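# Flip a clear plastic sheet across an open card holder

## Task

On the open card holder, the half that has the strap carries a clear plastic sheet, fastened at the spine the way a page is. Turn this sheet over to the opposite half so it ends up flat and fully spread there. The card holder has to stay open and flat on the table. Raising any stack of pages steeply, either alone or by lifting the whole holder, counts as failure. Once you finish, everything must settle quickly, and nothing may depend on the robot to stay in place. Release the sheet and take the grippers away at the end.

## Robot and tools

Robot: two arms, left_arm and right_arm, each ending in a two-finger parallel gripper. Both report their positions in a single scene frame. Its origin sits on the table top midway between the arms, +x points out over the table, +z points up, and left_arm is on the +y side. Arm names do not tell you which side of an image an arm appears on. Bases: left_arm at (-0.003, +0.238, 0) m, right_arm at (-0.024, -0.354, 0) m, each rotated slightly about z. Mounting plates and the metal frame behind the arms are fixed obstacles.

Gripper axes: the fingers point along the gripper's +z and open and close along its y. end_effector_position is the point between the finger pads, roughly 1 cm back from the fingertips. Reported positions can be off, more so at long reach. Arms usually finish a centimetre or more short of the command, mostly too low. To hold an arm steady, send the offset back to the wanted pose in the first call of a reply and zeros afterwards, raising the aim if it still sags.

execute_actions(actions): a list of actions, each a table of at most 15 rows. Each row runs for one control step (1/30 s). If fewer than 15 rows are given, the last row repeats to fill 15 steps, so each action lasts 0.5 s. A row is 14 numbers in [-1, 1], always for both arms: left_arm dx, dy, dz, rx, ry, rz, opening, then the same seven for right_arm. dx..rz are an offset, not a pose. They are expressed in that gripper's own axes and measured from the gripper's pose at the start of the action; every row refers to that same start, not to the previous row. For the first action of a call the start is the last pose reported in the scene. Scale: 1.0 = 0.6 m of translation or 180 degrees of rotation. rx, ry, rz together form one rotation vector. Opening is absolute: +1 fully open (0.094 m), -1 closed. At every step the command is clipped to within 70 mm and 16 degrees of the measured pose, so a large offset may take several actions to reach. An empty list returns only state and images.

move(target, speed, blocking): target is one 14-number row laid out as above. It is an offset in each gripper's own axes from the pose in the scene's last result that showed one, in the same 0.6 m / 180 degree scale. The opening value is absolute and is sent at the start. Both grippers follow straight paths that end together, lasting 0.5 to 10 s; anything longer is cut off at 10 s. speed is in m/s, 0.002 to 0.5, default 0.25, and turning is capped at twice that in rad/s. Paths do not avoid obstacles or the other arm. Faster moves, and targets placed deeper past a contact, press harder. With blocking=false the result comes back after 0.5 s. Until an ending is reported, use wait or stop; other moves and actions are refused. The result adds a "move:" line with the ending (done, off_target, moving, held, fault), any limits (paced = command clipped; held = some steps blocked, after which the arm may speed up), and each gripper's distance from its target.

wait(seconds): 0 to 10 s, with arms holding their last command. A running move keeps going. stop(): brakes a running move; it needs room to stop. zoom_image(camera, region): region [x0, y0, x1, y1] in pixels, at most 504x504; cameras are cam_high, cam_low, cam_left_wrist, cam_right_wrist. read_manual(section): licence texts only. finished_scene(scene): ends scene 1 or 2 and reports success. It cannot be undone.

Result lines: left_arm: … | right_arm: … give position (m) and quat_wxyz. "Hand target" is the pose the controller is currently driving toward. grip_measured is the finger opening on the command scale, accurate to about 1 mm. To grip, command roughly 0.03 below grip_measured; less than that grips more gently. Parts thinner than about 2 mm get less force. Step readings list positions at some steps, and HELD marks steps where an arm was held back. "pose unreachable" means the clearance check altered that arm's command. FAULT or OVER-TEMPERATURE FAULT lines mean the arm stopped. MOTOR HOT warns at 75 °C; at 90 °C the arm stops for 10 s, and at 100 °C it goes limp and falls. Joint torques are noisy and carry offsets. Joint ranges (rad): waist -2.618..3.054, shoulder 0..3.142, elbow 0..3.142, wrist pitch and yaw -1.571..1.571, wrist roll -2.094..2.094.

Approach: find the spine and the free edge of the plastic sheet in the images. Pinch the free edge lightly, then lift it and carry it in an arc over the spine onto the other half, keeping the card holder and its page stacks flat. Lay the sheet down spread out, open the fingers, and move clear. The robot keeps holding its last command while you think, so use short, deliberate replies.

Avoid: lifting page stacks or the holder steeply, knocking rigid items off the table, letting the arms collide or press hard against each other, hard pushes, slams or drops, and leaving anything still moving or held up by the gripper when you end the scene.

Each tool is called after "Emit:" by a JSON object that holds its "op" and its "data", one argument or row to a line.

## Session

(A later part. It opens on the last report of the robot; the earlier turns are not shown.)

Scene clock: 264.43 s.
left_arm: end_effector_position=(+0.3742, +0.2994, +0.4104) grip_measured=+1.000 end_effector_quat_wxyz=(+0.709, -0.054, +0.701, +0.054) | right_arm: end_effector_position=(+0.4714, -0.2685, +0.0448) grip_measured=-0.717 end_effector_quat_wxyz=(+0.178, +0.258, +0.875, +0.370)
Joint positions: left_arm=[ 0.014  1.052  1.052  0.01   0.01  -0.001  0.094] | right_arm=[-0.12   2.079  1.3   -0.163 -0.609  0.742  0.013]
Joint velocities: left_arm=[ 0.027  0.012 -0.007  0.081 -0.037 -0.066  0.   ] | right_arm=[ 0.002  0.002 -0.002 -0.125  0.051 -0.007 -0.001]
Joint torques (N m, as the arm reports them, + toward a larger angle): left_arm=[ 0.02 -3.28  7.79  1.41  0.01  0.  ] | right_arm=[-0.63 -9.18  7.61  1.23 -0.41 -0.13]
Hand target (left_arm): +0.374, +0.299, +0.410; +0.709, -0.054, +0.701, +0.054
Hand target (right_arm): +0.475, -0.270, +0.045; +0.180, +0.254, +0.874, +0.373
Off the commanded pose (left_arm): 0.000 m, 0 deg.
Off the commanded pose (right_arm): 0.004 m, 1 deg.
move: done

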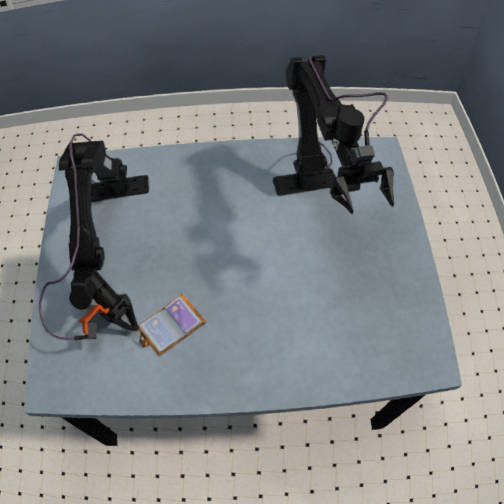

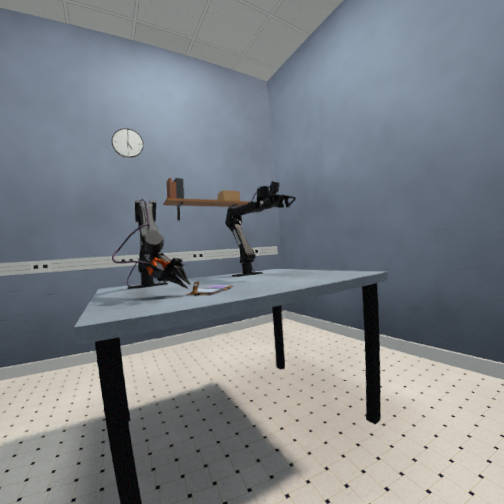

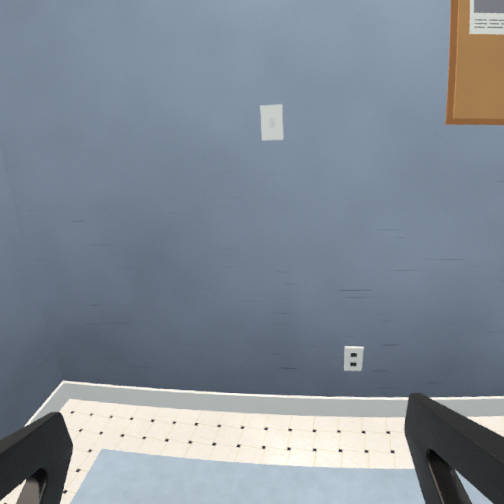

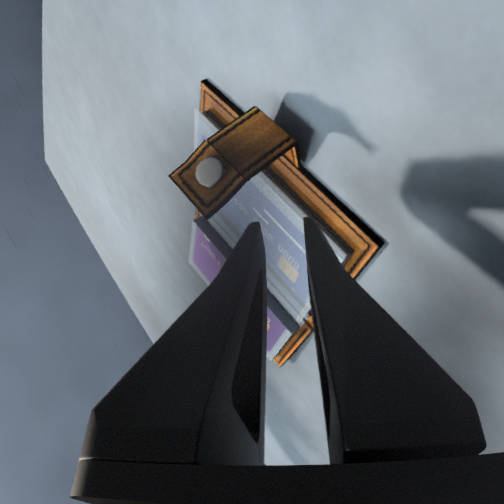

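Down 0.02.

Emit:
{"op": "move", "data": {
  "target": [0,0,0,0,0,0,1, 0.004,-0.025,0.022,0,0,0,-0.72],
  "speed": 0.05
}}

Scene clock: 270.63 s.
left_arm: end_effector_position=(+0.3742, +0.2994, +0.4104) grip_measured=+1.000 end_effector_quat_wxyz=(+0.709, -0.054, +0.701, +0.054) | right_arm: end_effector_position=(+0.4762, -0.2686, +0.0367) grip_measured=-0.717 end_effector_quat_wxyz=(+0.190, +0.253, +0.872, +0.373)
Joint positions: left_arm=[ 0.014  1.052  1.052  0.01   0.01  -0.001  0.094] | right_arm=[-0.12   2.102  1.283 -0.095 -0.61   0.741  0.013]
Joint velocities: left_arm=[-0.002  0.002 -0.007  0.037 -0.022 -0.022  0.   ] | right_arm=[ 0.007 -0.002 -0.027  0.11   0.037 -0.095  0.   ]
Joint torques (N m, as the arm reports them, + toward a larger angle): left_arm=[ 0.02 -3.29  7.78  1.44  0.02  0.  ] | right_arm=[-0.12 -9.09  5.22  1.26 -0.28 -0.03]
Hand target (left_arm): +0.374, +0.299, +0.410; +0.709, -0.054, +0.701, +0.054
Hand target (right_arm): +0.471, -0.269, +0.025; +0.178, +0.258, +0.875, +0.369
Off the commanded pose (left_arm): 0.000 m, 0 deg.
Off the commanded pose (right_arm): 0.013 m, 2 deg.
move: off_target (right_arm)

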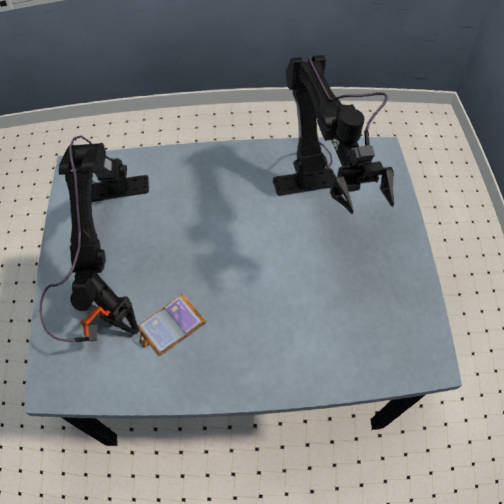

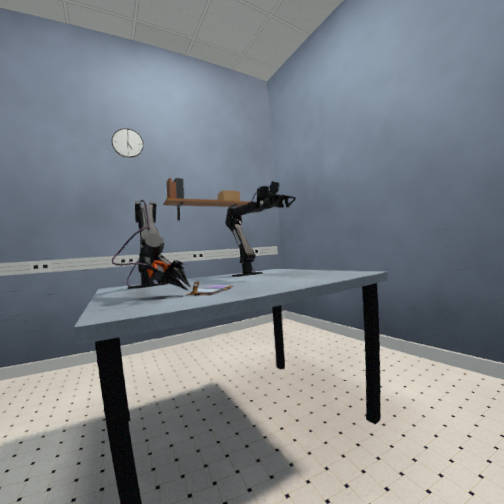

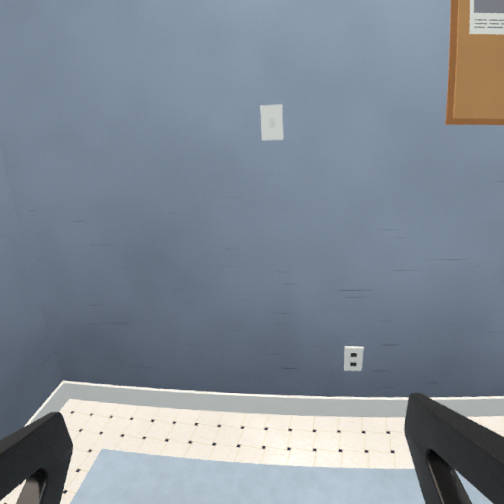

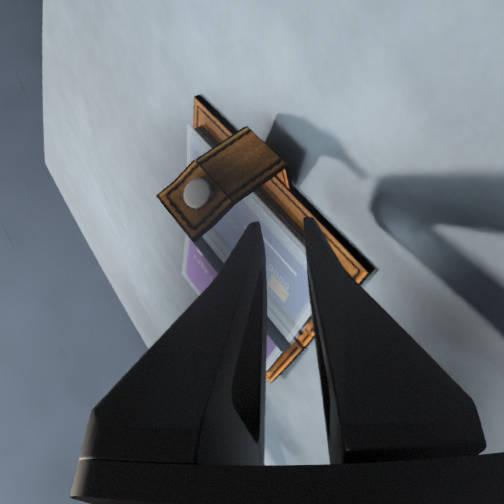

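Emit:
{"op": "move", "data": {
  "target": [0,0,0,0,0,0,1, 0.01,-0.028,0.018,0,0,0,-0.72],
  "speed": 0.05
}}

Scene clock: 276.77 s.
left_arm: end_effector_position=(+0.3742, +0.2994, +0.4104) grip_measured=+1.000 end_effector_quat_wxyz=(+0.709, -0.054, +0.701, +0.054) | right_arm: end_effector_position=(+0.4777, -0.2686, +0.0299) grip_measured=-0.717 end_effector_quat_wxyz=(+0.204, +0.247, +0.870, +0.376)
Joint positions: left_arm=[ 0.014  1.052  1.052  0.01   0.01  -0.001  0.094] | right_arm=[-0.12   2.114  1.251 -0.021 -0.61   0.741  0.013]
Joint velocities: left_arm=[-0.012 -0.002  0.007  0.022  0.081  0.022  0.   ] | right_arm=[-0.007  0.007  0.012  0.081 -0.051 -0.007  0.   ]
Joint torques (N m, as the arm reports them, + toward a larger angle): left_arm=[-0.01 -3.3   7.76  1.42  0.02  0.  ] | right_arm=[-0.23 -8.97  4.98  1.28 -0.29 -0.05]
Hand target (left_arm): +0.374, +0.299, +0.410; +0.709, -0.054, +0.701, +0.054
Hand target (right_arm): +0.472, -0.269, +0.017; +0.190, +0.253, +0.872, +0.373
Off the commanded pose (left_arm): 0.000 m, 0 deg.
Off the commanded pose (right_arm): 0.015 m, 2 deg.
move: off_target (right_arm)

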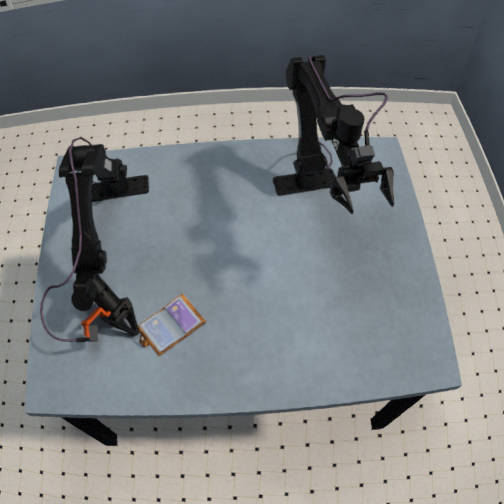

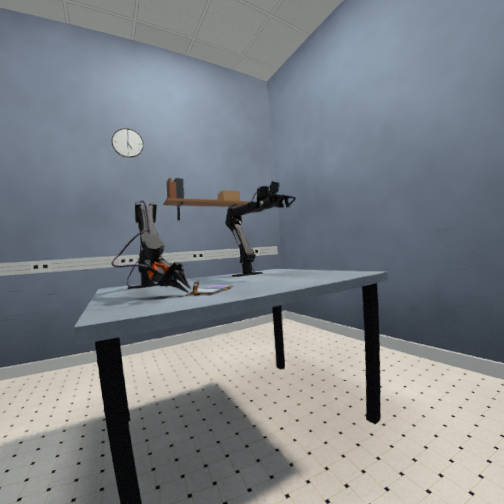

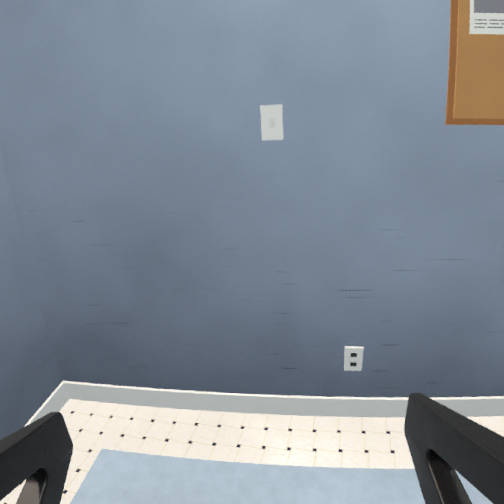

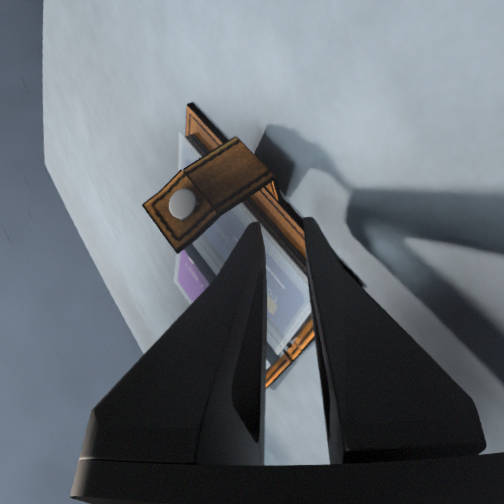

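Emit:
{"op": "move", "data": {
  "target": [0,0,0,0,0,0,1, 0.04,0.004,0,0,0,0,-0.72],
  "speed": 0.03
}}

Emit:
{"op": "zoom_image", "data": {
  "camera": "cam_right_wrist",
  "region": [130, 100, 430, 400]
}}

Scene clock: 286.13 s.
left_arm: end_effector_position=(+0.3742, +0.2994, +0.4104) grip_measured=+1.000 end_effector_quat_wxyz=(+0.709, -0.054, +0.701, +0.054) | right_arm: end_effector_position=(+0.4624, -0.2572, +0.0242) grip_measured=-0.717 end_effector_quat_wxyz=(+0.202, +0.249, +0.869, +0.378)
Joint positions: left_arm=[ 0.014  1.052  1.052  0.01   0.01  -0.001  0.094] | right_arm=[-0.092  2.08   1.162  0.048 -0.595  0.773  0.013]
Joint velocities: left_arm=[ 0.002 -0.022 -0.007 -0.022  0.007  0.022  0.   ] | right_arm=[-0.002 -0.017 -0.007 -0.066  0.051  0.037  0.   ]
Joint torques (N m, as the arm reports them, + toward a larger angle): left_arm=[ 0.01 -3.29  7.79  1.42  0.01  0.  ] | right_arm=[  0.78 -11.08   4.73   1.32  -0.2   -0.02]
Hand target (left_arm): +0.374, +0.299, +0.410; +0.709, -0.054, +0.701, +0.054
Hand target (right_arm): +0.459, -0.253, +0.028; +0.203, +0.247, +0.870, +0.376
Off the commanded pose (left_arm): 0.000 m, 0 deg.
Off the commanded pose (right_arm): 0.006 m, 0 deg.
move: done

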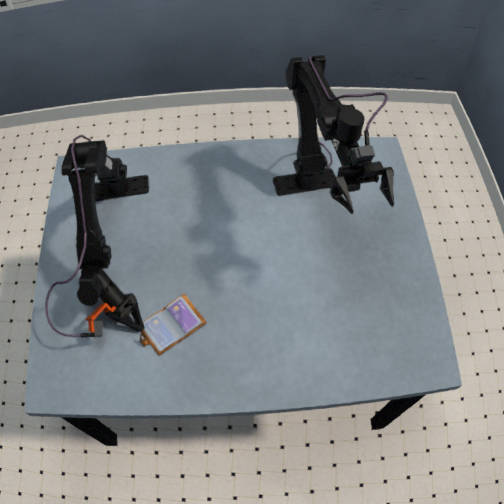

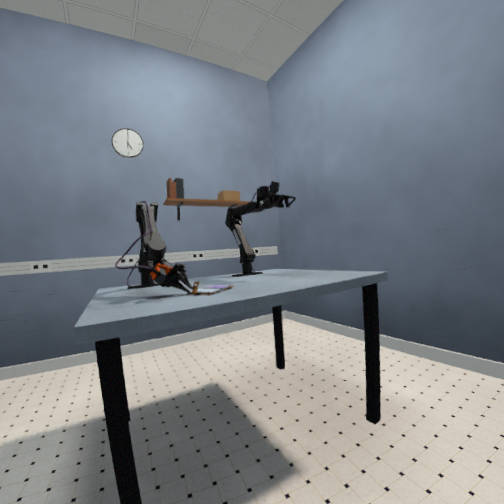

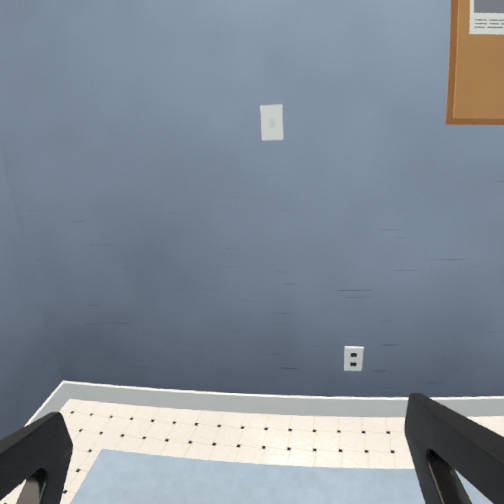

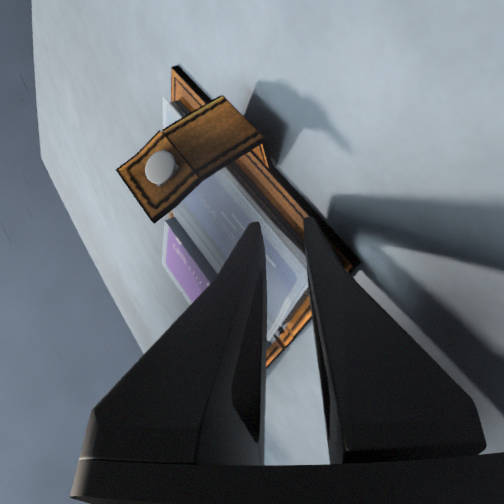

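Region (130, 100, 430, 400) of cam_right_wrist's 504x504 image, scaled by 1.680, with more detail than that image has.

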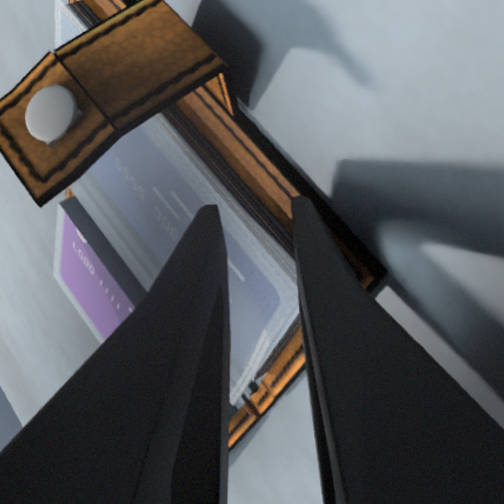

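Emit:
{"op": "move", "data": {
  "target": [0,0,0,0,0,0,1, 0.008,0,0,0,0,0,-1],
  "speed": 0.03
}}

Emit:
{"op": "move", "data": {
  "target": [0,0,0,0,0,0,1, 0.015,0.045,-0.035,0,0,0,-1],
  "speed": 0.04
}}

Emit:
{"op": "zoom_image", "data": {
  "camera": "cam_right_wrist",
  "region": [130, 100, 430, 400]
}}

Scene clock: 295.17 s.
left_arm: end_effector_position=(+0.3742, +0.2994, +0.4104) grip_measured=+1.000 end_effector_quat_wxyz=(+0.709, -0.054, +0.701, +0.054) | right_arm: end_effector_position=(+0.4651, -0.2573, +0.0264) grip_measured=-0.997 end_effector_quat_wxyz=(+0.208, +0.248, +0.867, +0.380)
Joint positions: left_arm=[ 0.014  1.052  1.052  0.01   0.01  -0.001  0.094] | right_arm=[-0.092  2.08   1.162  0.064 -0.594  0.777  0.   ]
Joint velocities: left_arm=[-0.007 -0.012 -0.007  0.007  0.051  0.007  0.   ] | right_arm=[-0.017  0.002  0.002 -0.051 -0.037 -0.066 -0.001]
Joint torques (N m, as the arm reports them, + toward a larger angle): left_arm=[ 0.   -3.28  7.79  1.42  0.02  0.  ] | right_arm=[  0.45 -10.46   4.34   1.35  -0.24   0.  ]
Hand target (left_arm): +0.374, +0.299, +0.410; +0.709, -0.054, +0.701, +0.054
Hand target (right_arm): +0.459, -0.254, +0.023; +0.202, +0.249, +0.869, +0.378
Off the commanded pose (left_arm): 0.000 m, 0 deg.
Off the commanded pose (right_arm): 0.008 m, 1 deg.
move: done

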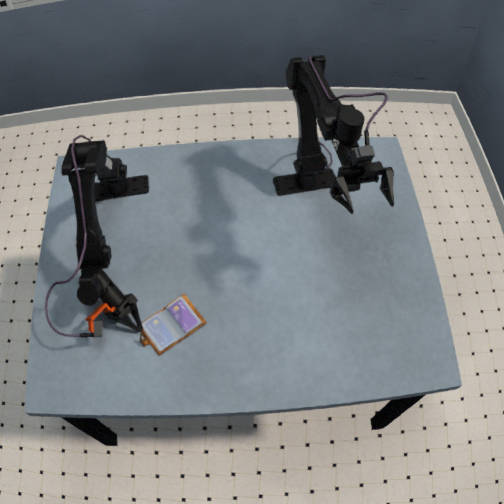

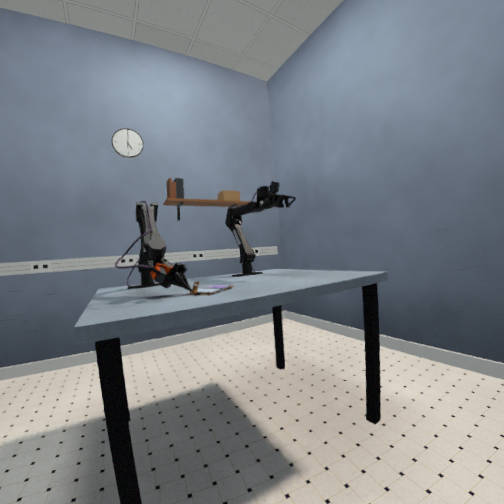

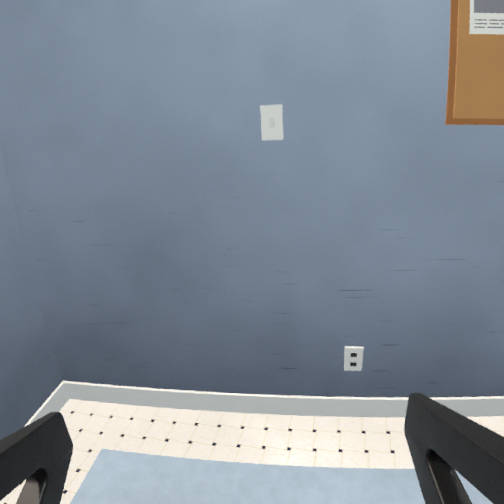

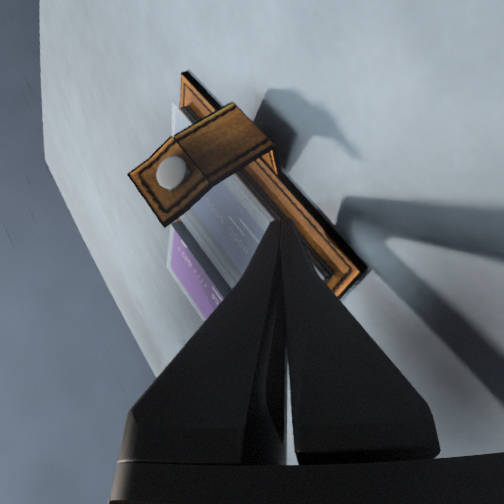

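Scene clock: 296.37 s.
left_arm: end_effector_position=(+0.3742, +0.2994, +0.4104) grip_measured=+1.000 end_effector_quat_wxyz=(+0.709, -0.054, +0.701, +0.054) | right_arm: end_effector_position=(+0.4622, -0.2518, +0.0606) grip_measured=-0.997 end_effector_quat_wxyz=(+0.219, +0.246, +0.862, +0.385)
Joint positions: left_arm=[ 0.014  1.052  1.052  0.01   0.01  -0.001  0.094] | right_arm=[-0.079  1.989  1.162  0.009 -0.586  0.797  0.   ]
Joint velocities: left_arm=[ 0.007 -0.012 -0.017  0.051 -0.007 -0.051  0.   ] | right_arm=[-0.002 -0.017 -0.022 -0.066  0.007  0.037 -0.   ]
Joint torques (N m, as the arm reports them, + toward a larger angle): left_arm=[ 0.01 -3.3   7.76  1.42  0.02  0.  ] | right_arm=[  0.71 -10.57   5.06   1.23  -0.2    0.  ]
Hand target (left_arm): +0.374, +0.299, +0.410; +0.709, -0.054, +0.701, +0.054
Hand target (right_arm): +0.454, -0.248, +0.059; +0.209, +0.248, +0.866, +0.380
Off the commanded pose (left_arm): 0.000 m, 0 deg.
Off the commanded pose (right_arm): 0.010 m, 1 deg.
move: done

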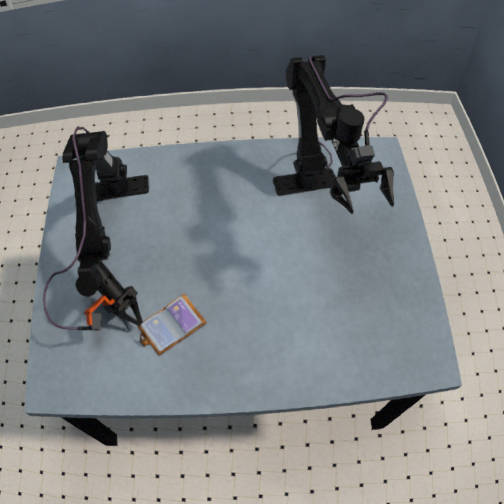

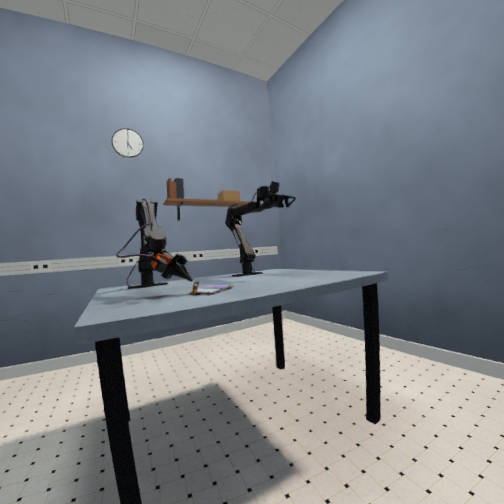

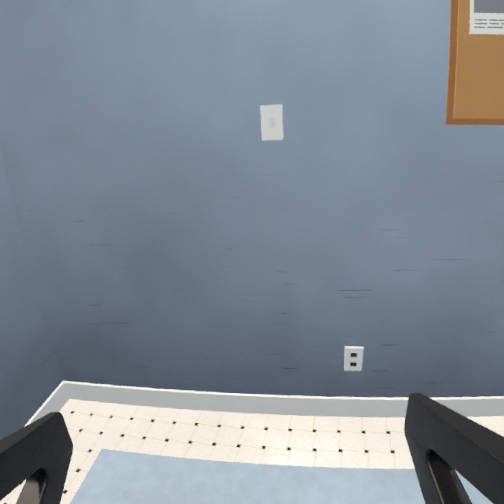

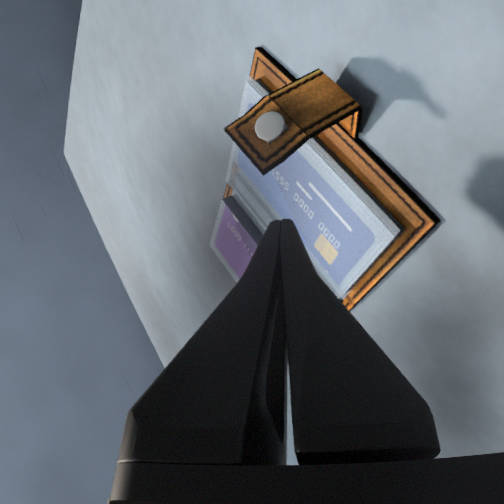

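Region (130, 100, 430, 400) of cam_right_wrist's 504x504 image, scaled by 1.680, with more detail than that image has.

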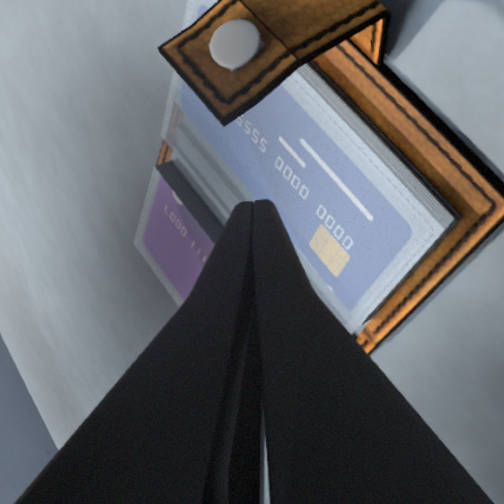

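Emit:
{"op": "move", "data": {
  "target": [0,0,0,0,0,0,1, 0.084,0.063,0,0,0,-0.25,-1],
  "speed": 0.05
}}

Scene clock: 321.07 s.
left_arm: end_effector_position=(+0.3742, +0.2994, +0.4104) grip_measured=+1.000 end_effector_quat_wxyz=(+0.709, -0.054, +0.701, +0.054) | right_arm: end_effector_position=(+0.4372, -0.2037, +0.0776) grip_measured=-0.997 end_effector_quat_wxyz=(+0.349, -0.094, +0.891, +0.275)
Joint positions: left_arm=[ 0.014  1.052  1.052  0.01   0.01  -0.001  0.094] | right_arm=[ 0.054  1.879  1.068  0.054 -0.492  0.144  0.   ]
Joint velocities: left_arm=[ 0.017 -0.002  0.007 -0.022  0.037 -0.051  0.   ] | right_arm=[ 0.007 -0.017  0.002 -0.037  0.022  0.022  0.   ]
Joint torques (N m, as the arm reports them, + toward a larger angle): left_arm=[ 0.01 -3.29  7.79  1.43  0.02  0.  ] | right_arm=[ 0.83 -9.98  5.19  1.48 -0.14 -0.12]
Hand target (left_arm): +0.374, +0.299, +0.410; +0.709, -0.054, +0.701, +0.054
Hand target (right_arm): +0.432, -0.200, +0.080; +0.350, -0.103, +0.890, +0.272
Off the commanded pose (left_arm): 0.000 m, 0 deg.
Off the commanded pose (right_arm): 0.007 m, 1 deg.
move: done

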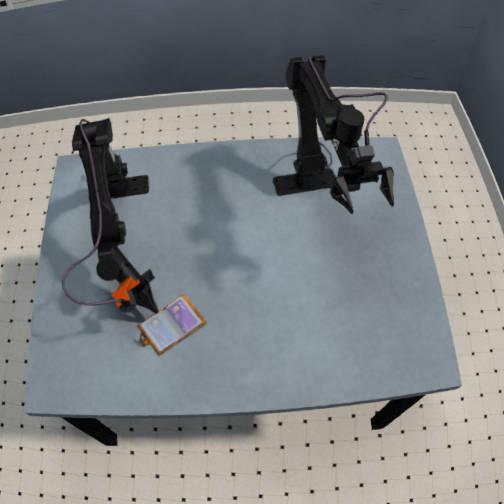

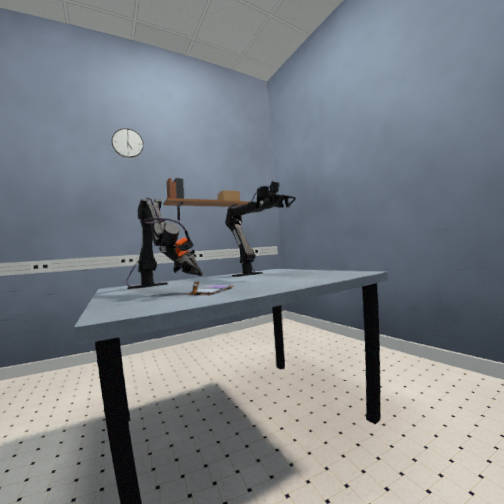

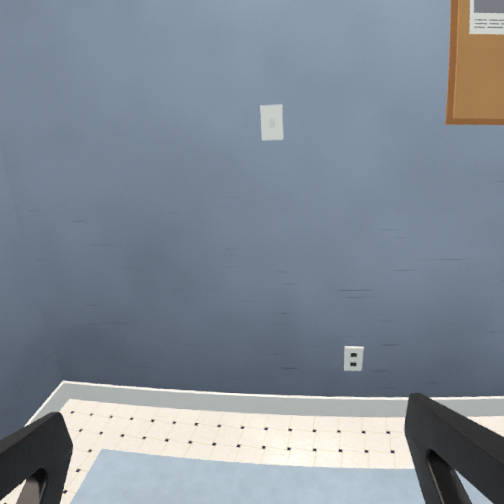

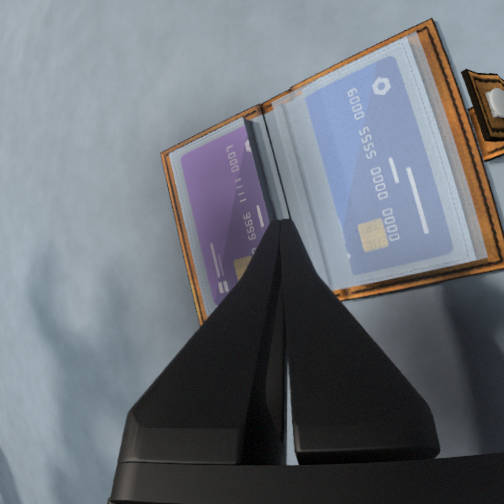

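Emit:
{"op": "move", "data": {
  "target": [0,0,0,0,0,0,1, 0.055,0.08,0.035,0,0,-0.25,-1],
  "speed": 0.1
}}

Scene clock: 334.47 s.
left_arm: end_effector_position=(+0.3742, +0.2994, +0.4104) grip_measured=+1.000 end_effector_quat_wxyz=(+0.709, -0.054, +0.701, +0.054) | right_arm: end_effector_position=(+0.4122, -0.1543, +0.0577) grip_measured=-0.997 end_effector_quat_wxyz=(+0.425, -0.421, +0.792, +0.124)
Joint positions: left_arm=[ 0.014  1.052  1.052  0.01   0.01  -0.001  0.094] | right_arm=[ 0.205  1.879  0.961  0.206 -0.378 -0.513  0.   ]
Joint velocities: left_arm=[ 0.002  0.002 -0.027  0.081 -0.022  0.022  0.   ] | right_arm=[ 0.012 -0.002  0.007  0.007 -0.007 -0.022 -0.001]
Joint torques (N m, as the arm reports them, + toward a larger angle): left_arm=[ 0.01 -3.28  7.75  1.43  0.02  0.  ] | right_arm=[  0.73 -10.14   4.94   1.52  -0.1   -0.11]
Hand target (left_arm): +0.374, +0.299, +0.410; +0.709, -0.054, +0.701, +0.054
Hand target (right_arm): +0.407, -0.152, +0.063; +0.428, -0.427, +0.787, +0.122
Off the commanded pose (left_arm): 0.000 m, 0 deg.
Off the commanded pose (right_arm): 0.008 m, 1 deg.
move: done

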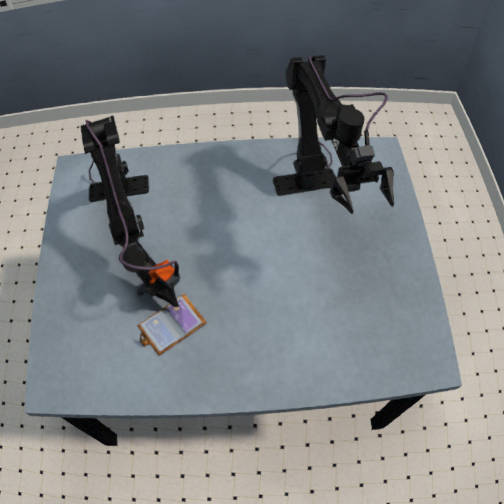

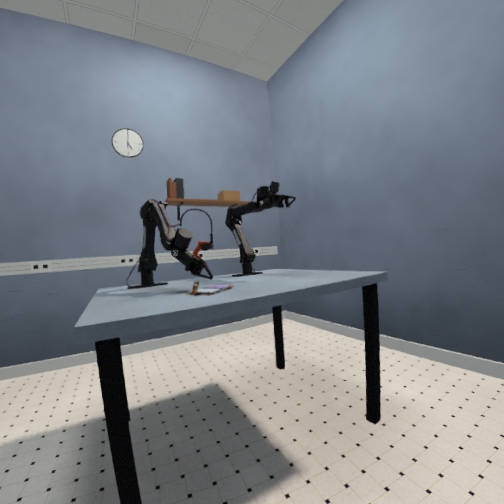

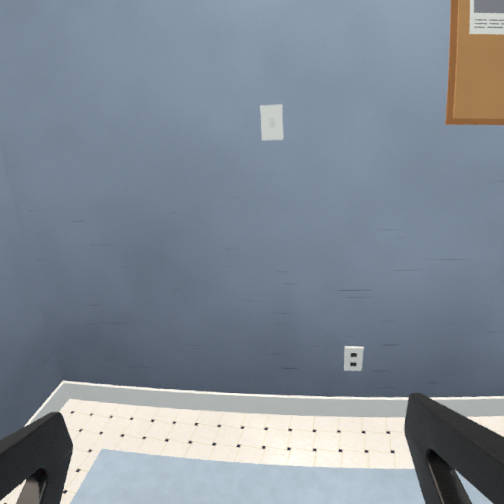

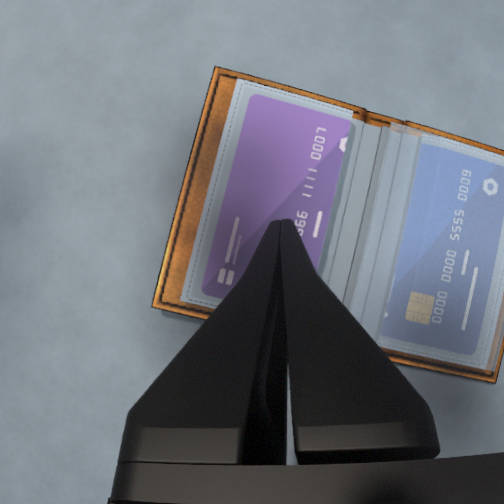

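Emit:
{"op": "move", "data": {
  "target": [0,0,0,0,0,0,1, 0.086,-0.199,-0.035,0,0,0.5,-0.72],
  "speed": 0.25
}}

Emit:
{"op": "move", "data": {
  "target": [0,0,0,0,0,0,1, 0.008,-0.04,0.03,0,0,0,-0.72],
  "speed": 0.05
}}

Scene clock: 365.57 s.
left_arm: end_effector_position=(+0.3742, +0.2994, +0.4104) grip_measured=+1.000 end_effector_quat_wxyz=(+0.709, -0.054, +0.701, +0.054) | right_arm: end_effector_position=(+0.4786, -0.2650, +0.0556) grip_measured=-0.722 end_effector_quat_wxyz=(+0.226, +0.254, +0.858, +0.386)
Joint positions: left_arm=[ 0.014  1.052  1.052  0.01   0.01  -0.001  0.094] | right_arm=[-0.108  2.045  1.218  0.016 -0.596  0.794  0.013]
Joint velocities: left_arm=[ 0.002  0.002 -0.007 -0.022 -0.051  0.066  0.   ] | right_arm=[ 0.007 -0.007  0.002 -0.037 -0.037  0.022 -0.   ]
Joint torques (N m, as the arm reports them, + toward a larger angle): left_arm=[-0.01 -3.28  7.76  1.42  0.02  0.  ] | right_arm=[-0.8  -8.46  7.66  1.2  -0.36  0.  ]
Hand target (left_arm): +0.374, +0.299, +0.410; +0.709, -0.054, +0.701, +0.054
Hand target (right_arm): +0.479, -0.268, +0.050; +0.214, +0.262, +0.858, +0.387
Off the commanded pose (left_arm): 0.000 m, 0 deg.
Off the commanded pose (right_arm): 0.007 m, 2 deg.
move: done

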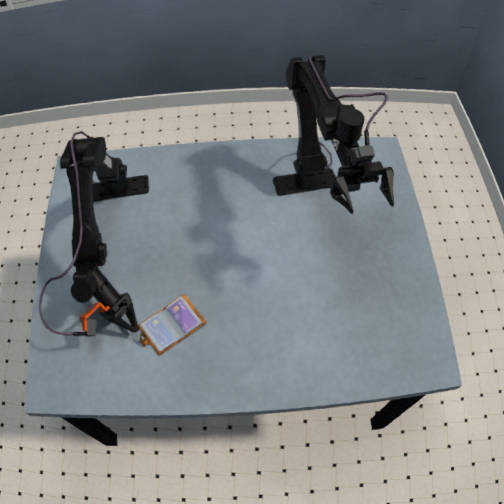

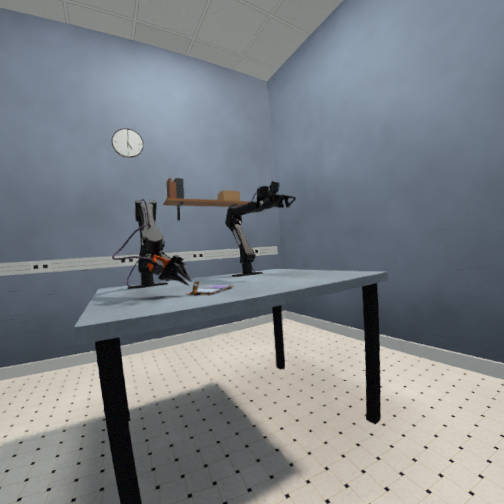

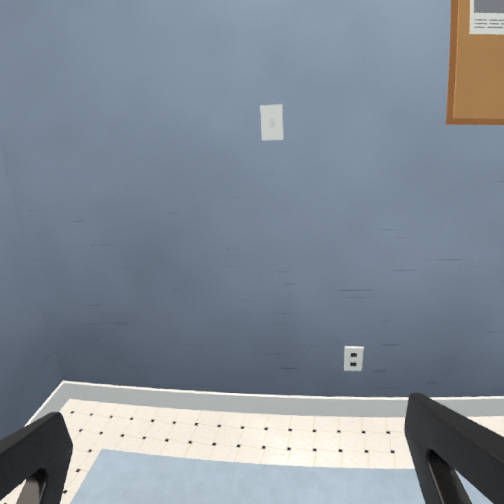

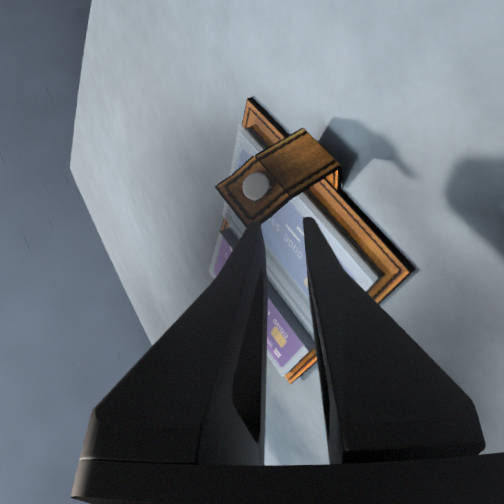

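Scene clock: 366.63 s.
left_arm: end_effector_position=(+0.3742, +0.2994, +0.4104) grip_measured=+1.000 end_effector_quat_wxyz=(+0.709, -0.054, +0.701, +0.054) | right_arm: end_effector_position=(+0.4838, -0.2651, +0.0364) grip_measured=-0.722 end_effector_quat_wxyz=(+0.237, +0.249, +0.855, +0.389)
Joint positions: left_arm=[ 0.014  1.052  1.052  0.01   0.01  -0.001  0.094] | right_arm=[-0.108  2.1    1.194  0.12  -0.596  0.795  0.013]
Joint velocities: left_arm=[-0.002 -0.002  0.007 -0.007  0.037 -0.007  0.   ] | right_arm=[-0.012  0.002  0.002  0.007 -0.022  0.022 -0.001]
Joint torques (N m, as the arm reports them, + toward a larger angle): left_arm=[-0.01 -3.27  7.77  1.43  0.02 -0.01] | right_arm=[-0.28 -9.11  5.14  1.41 -0.27 -0.06]
Hand target (left_arm): +0.374, +0.299, +0.410; +0.709, -0.054, +0.701, +0.054
Hand target (right_arm): +0.479, -0.266, +0.025; +0.226, +0.254, +0.858, +0.386
Off the commanded pose (left_arm): 0.000 m, 0 deg.
Off the commanded pose (right_arm): 0.012 m, 1 deg.
move: off_target (right_arm)

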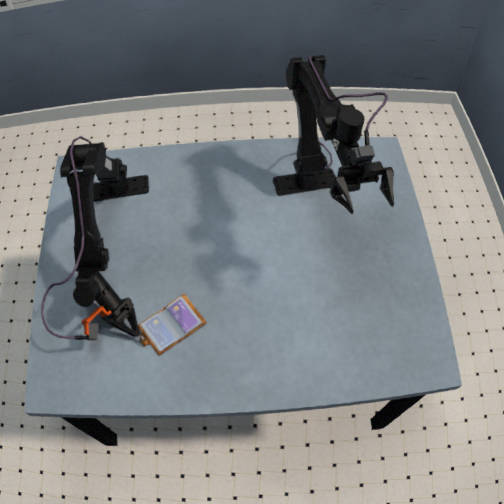

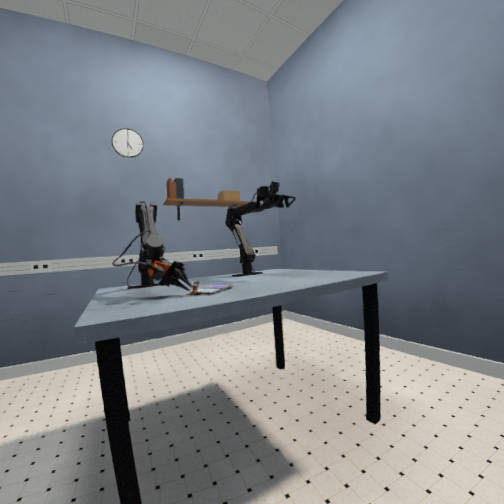

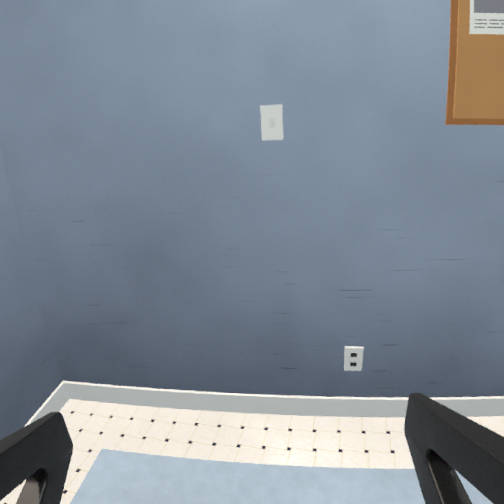

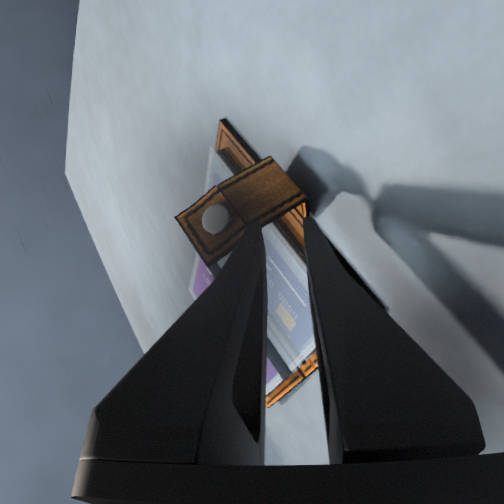

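Emit:
{"op": "move", "data": {
  "target": [0,0,0,0,0,0,1, 0.02,-0.022,-0.006,0,0,0,-0.72],
  "speed": 0.04
}}

Scene clock: 375.03 s.
left_arm: end_effector_position=(+0.3742, +0.2994, +0.4104) grip_measured=+1.000 end_effector_quat_wxyz=(+0.709, -0.054, +0.701, +0.054) | right_arm: end_effector_position=(+0.4715, -0.2648, +0.0220) grip_measured=-0.722 end_effector_quat_wxyz=(+0.233, +0.251, +0.856, +0.388)
Joint positions: left_arm=[ 0.014  1.052  1.052  0.01   0.01  -0.001  0.094] | right_arm=[-0.108  2.1    1.127  0.179 -0.596  0.795  0.013]
Joint velocities: left_arm=[ 0.012 -0.002 -0.007  0.022  0.007  0.007  0.   ] | right_arm=[-0.012 -0.012  0.002  0.022  0.007 -0.11   0.   ]
Joint torques (N m, as the arm reports them, + toward a larger angle): left_arm=[ 0.02 -3.28  7.77  1.42  0.02  0.  ] | right_arm=[ -0.66 -10.85   4.7    1.39  -0.3   -0.1 ]
Hand target (left_arm): +0.374, +0.299, +0.410; +0.709, -0.054, +0.701, +0.054
Hand target (right_arm): +0.469, -0.268, +0.026; +0.237, +0.249, +0.855, +0.388
Off the commanded pose (left_arm): 0.000 m, 0 deg.
Off the commanded pose (right_arm): 0.005 m, 1 deg.
move: done

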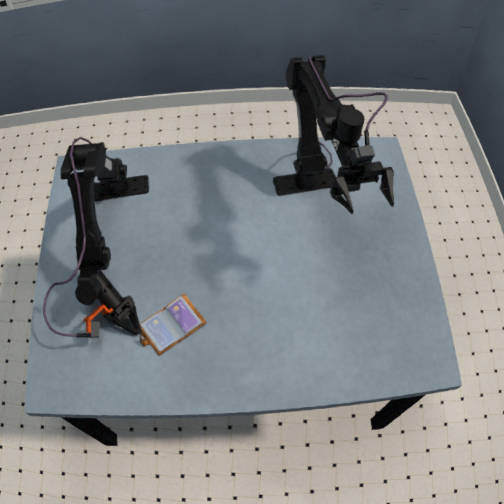

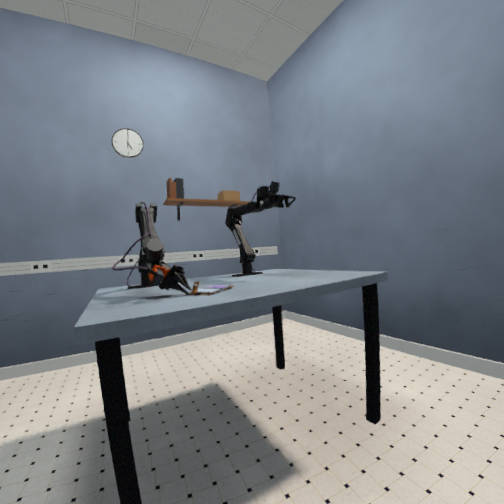

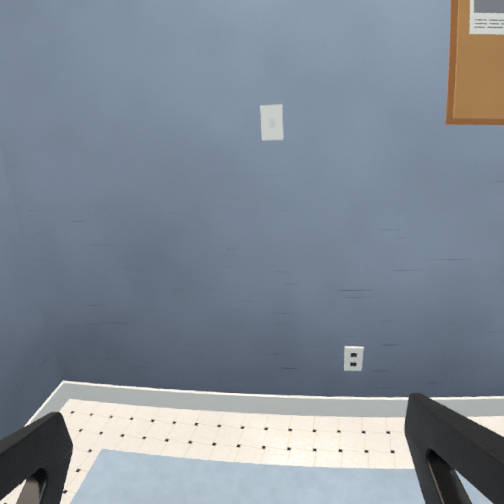

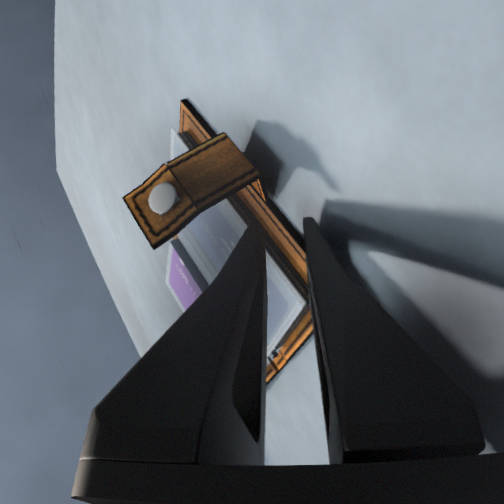

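A bit low; raise while moving in.

Emit:
{"op": "move", "data": {
  "target": [0,0,0,0,0,0,1, 0.026,0.017,-0.004,0,0,0,-0.72],
  "speed": 0.03
}}

Emit:
{"op": "zoom_image", "data": {
  "camera": "cam_right_wrist",
  "region": [130, 100, 430, 400]
}}

Scene clock: 389.10 s.
left_arm: end_effector_position=(+0.3742, +0.2994, +0.4104) grip_measured=+1.000 end_effector_quat_wxyz=(+0.709, -0.054, +0.701, +0.054) | right_arm: end_effector_position=(+0.4649, -0.2545, +0.0260) grip_measured=-0.722 end_effector_quat_wxyz=(+0.234, +0.252, +0.855, +0.390)
Joint positions: left_arm=[ 0.014  1.052  1.052  0.01   0.01  -0.001  0.094] | right_arm=[-0.082  2.071  1.09   0.203 -0.579  0.823  0.013]
Joint velocities: left_arm=[-0.022 -0.017 -0.002 -0.007  0.022 -0.022  0.   ] | right_arm=[-0.007  0.017 -0.002 -0.051  0.007  0.022 -0.001]
Joint torques (N m, as the arm reports them, + toward a larger angle): left_arm=[ 0.02 -3.26  7.8   1.43  0.03 -0.01] | right_arm=[  0.7  -10.84   4.53   1.44  -0.16  -0.01]
Hand target (left_arm): +0.374, +0.299, +0.410; +0.709, -0.054, +0.701, +0.054
Hand target (right_arm): +0.461, -0.251, +0.028; +0.233, +0.251, +0.856, +0.388
Off the commanded pose (left_arm): 0.000 m, 0 deg.
Off the commanded pose (right_arm): 0.006 m, 0 deg.
move: done

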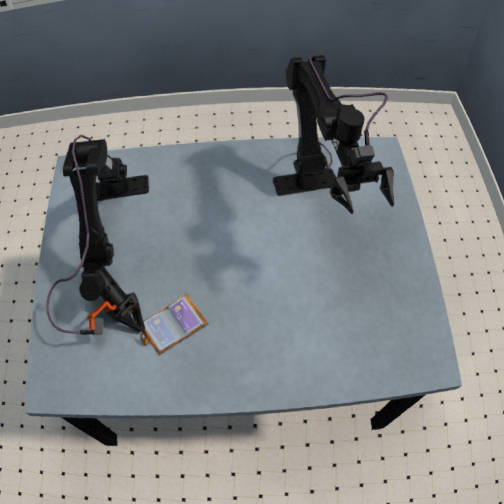

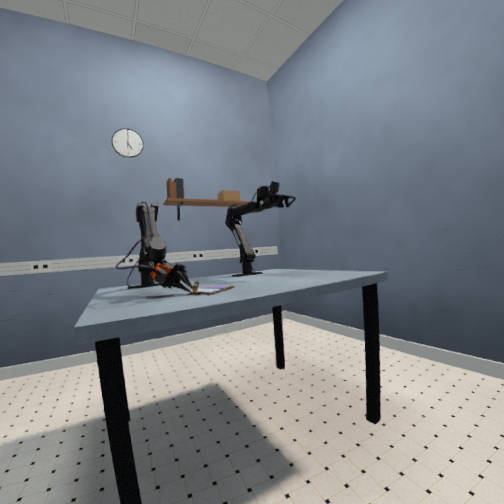

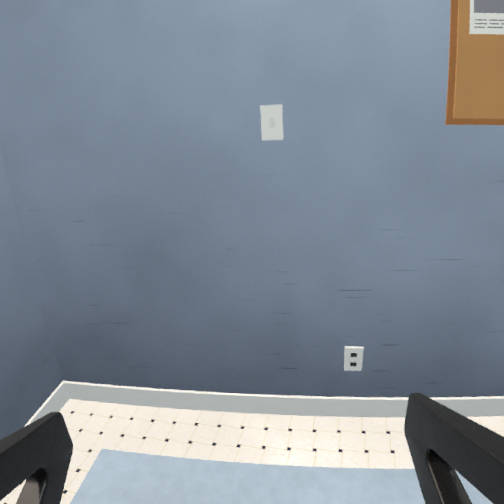

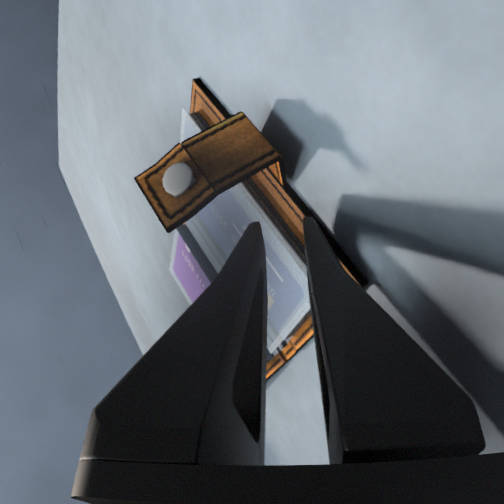

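Region (130, 100, 430, 400) of cam_right_wrist's 504x504 image, scaled by 1.680, with more detail than that image has.

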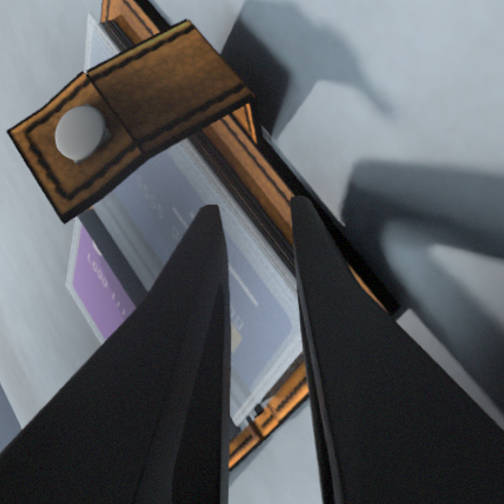

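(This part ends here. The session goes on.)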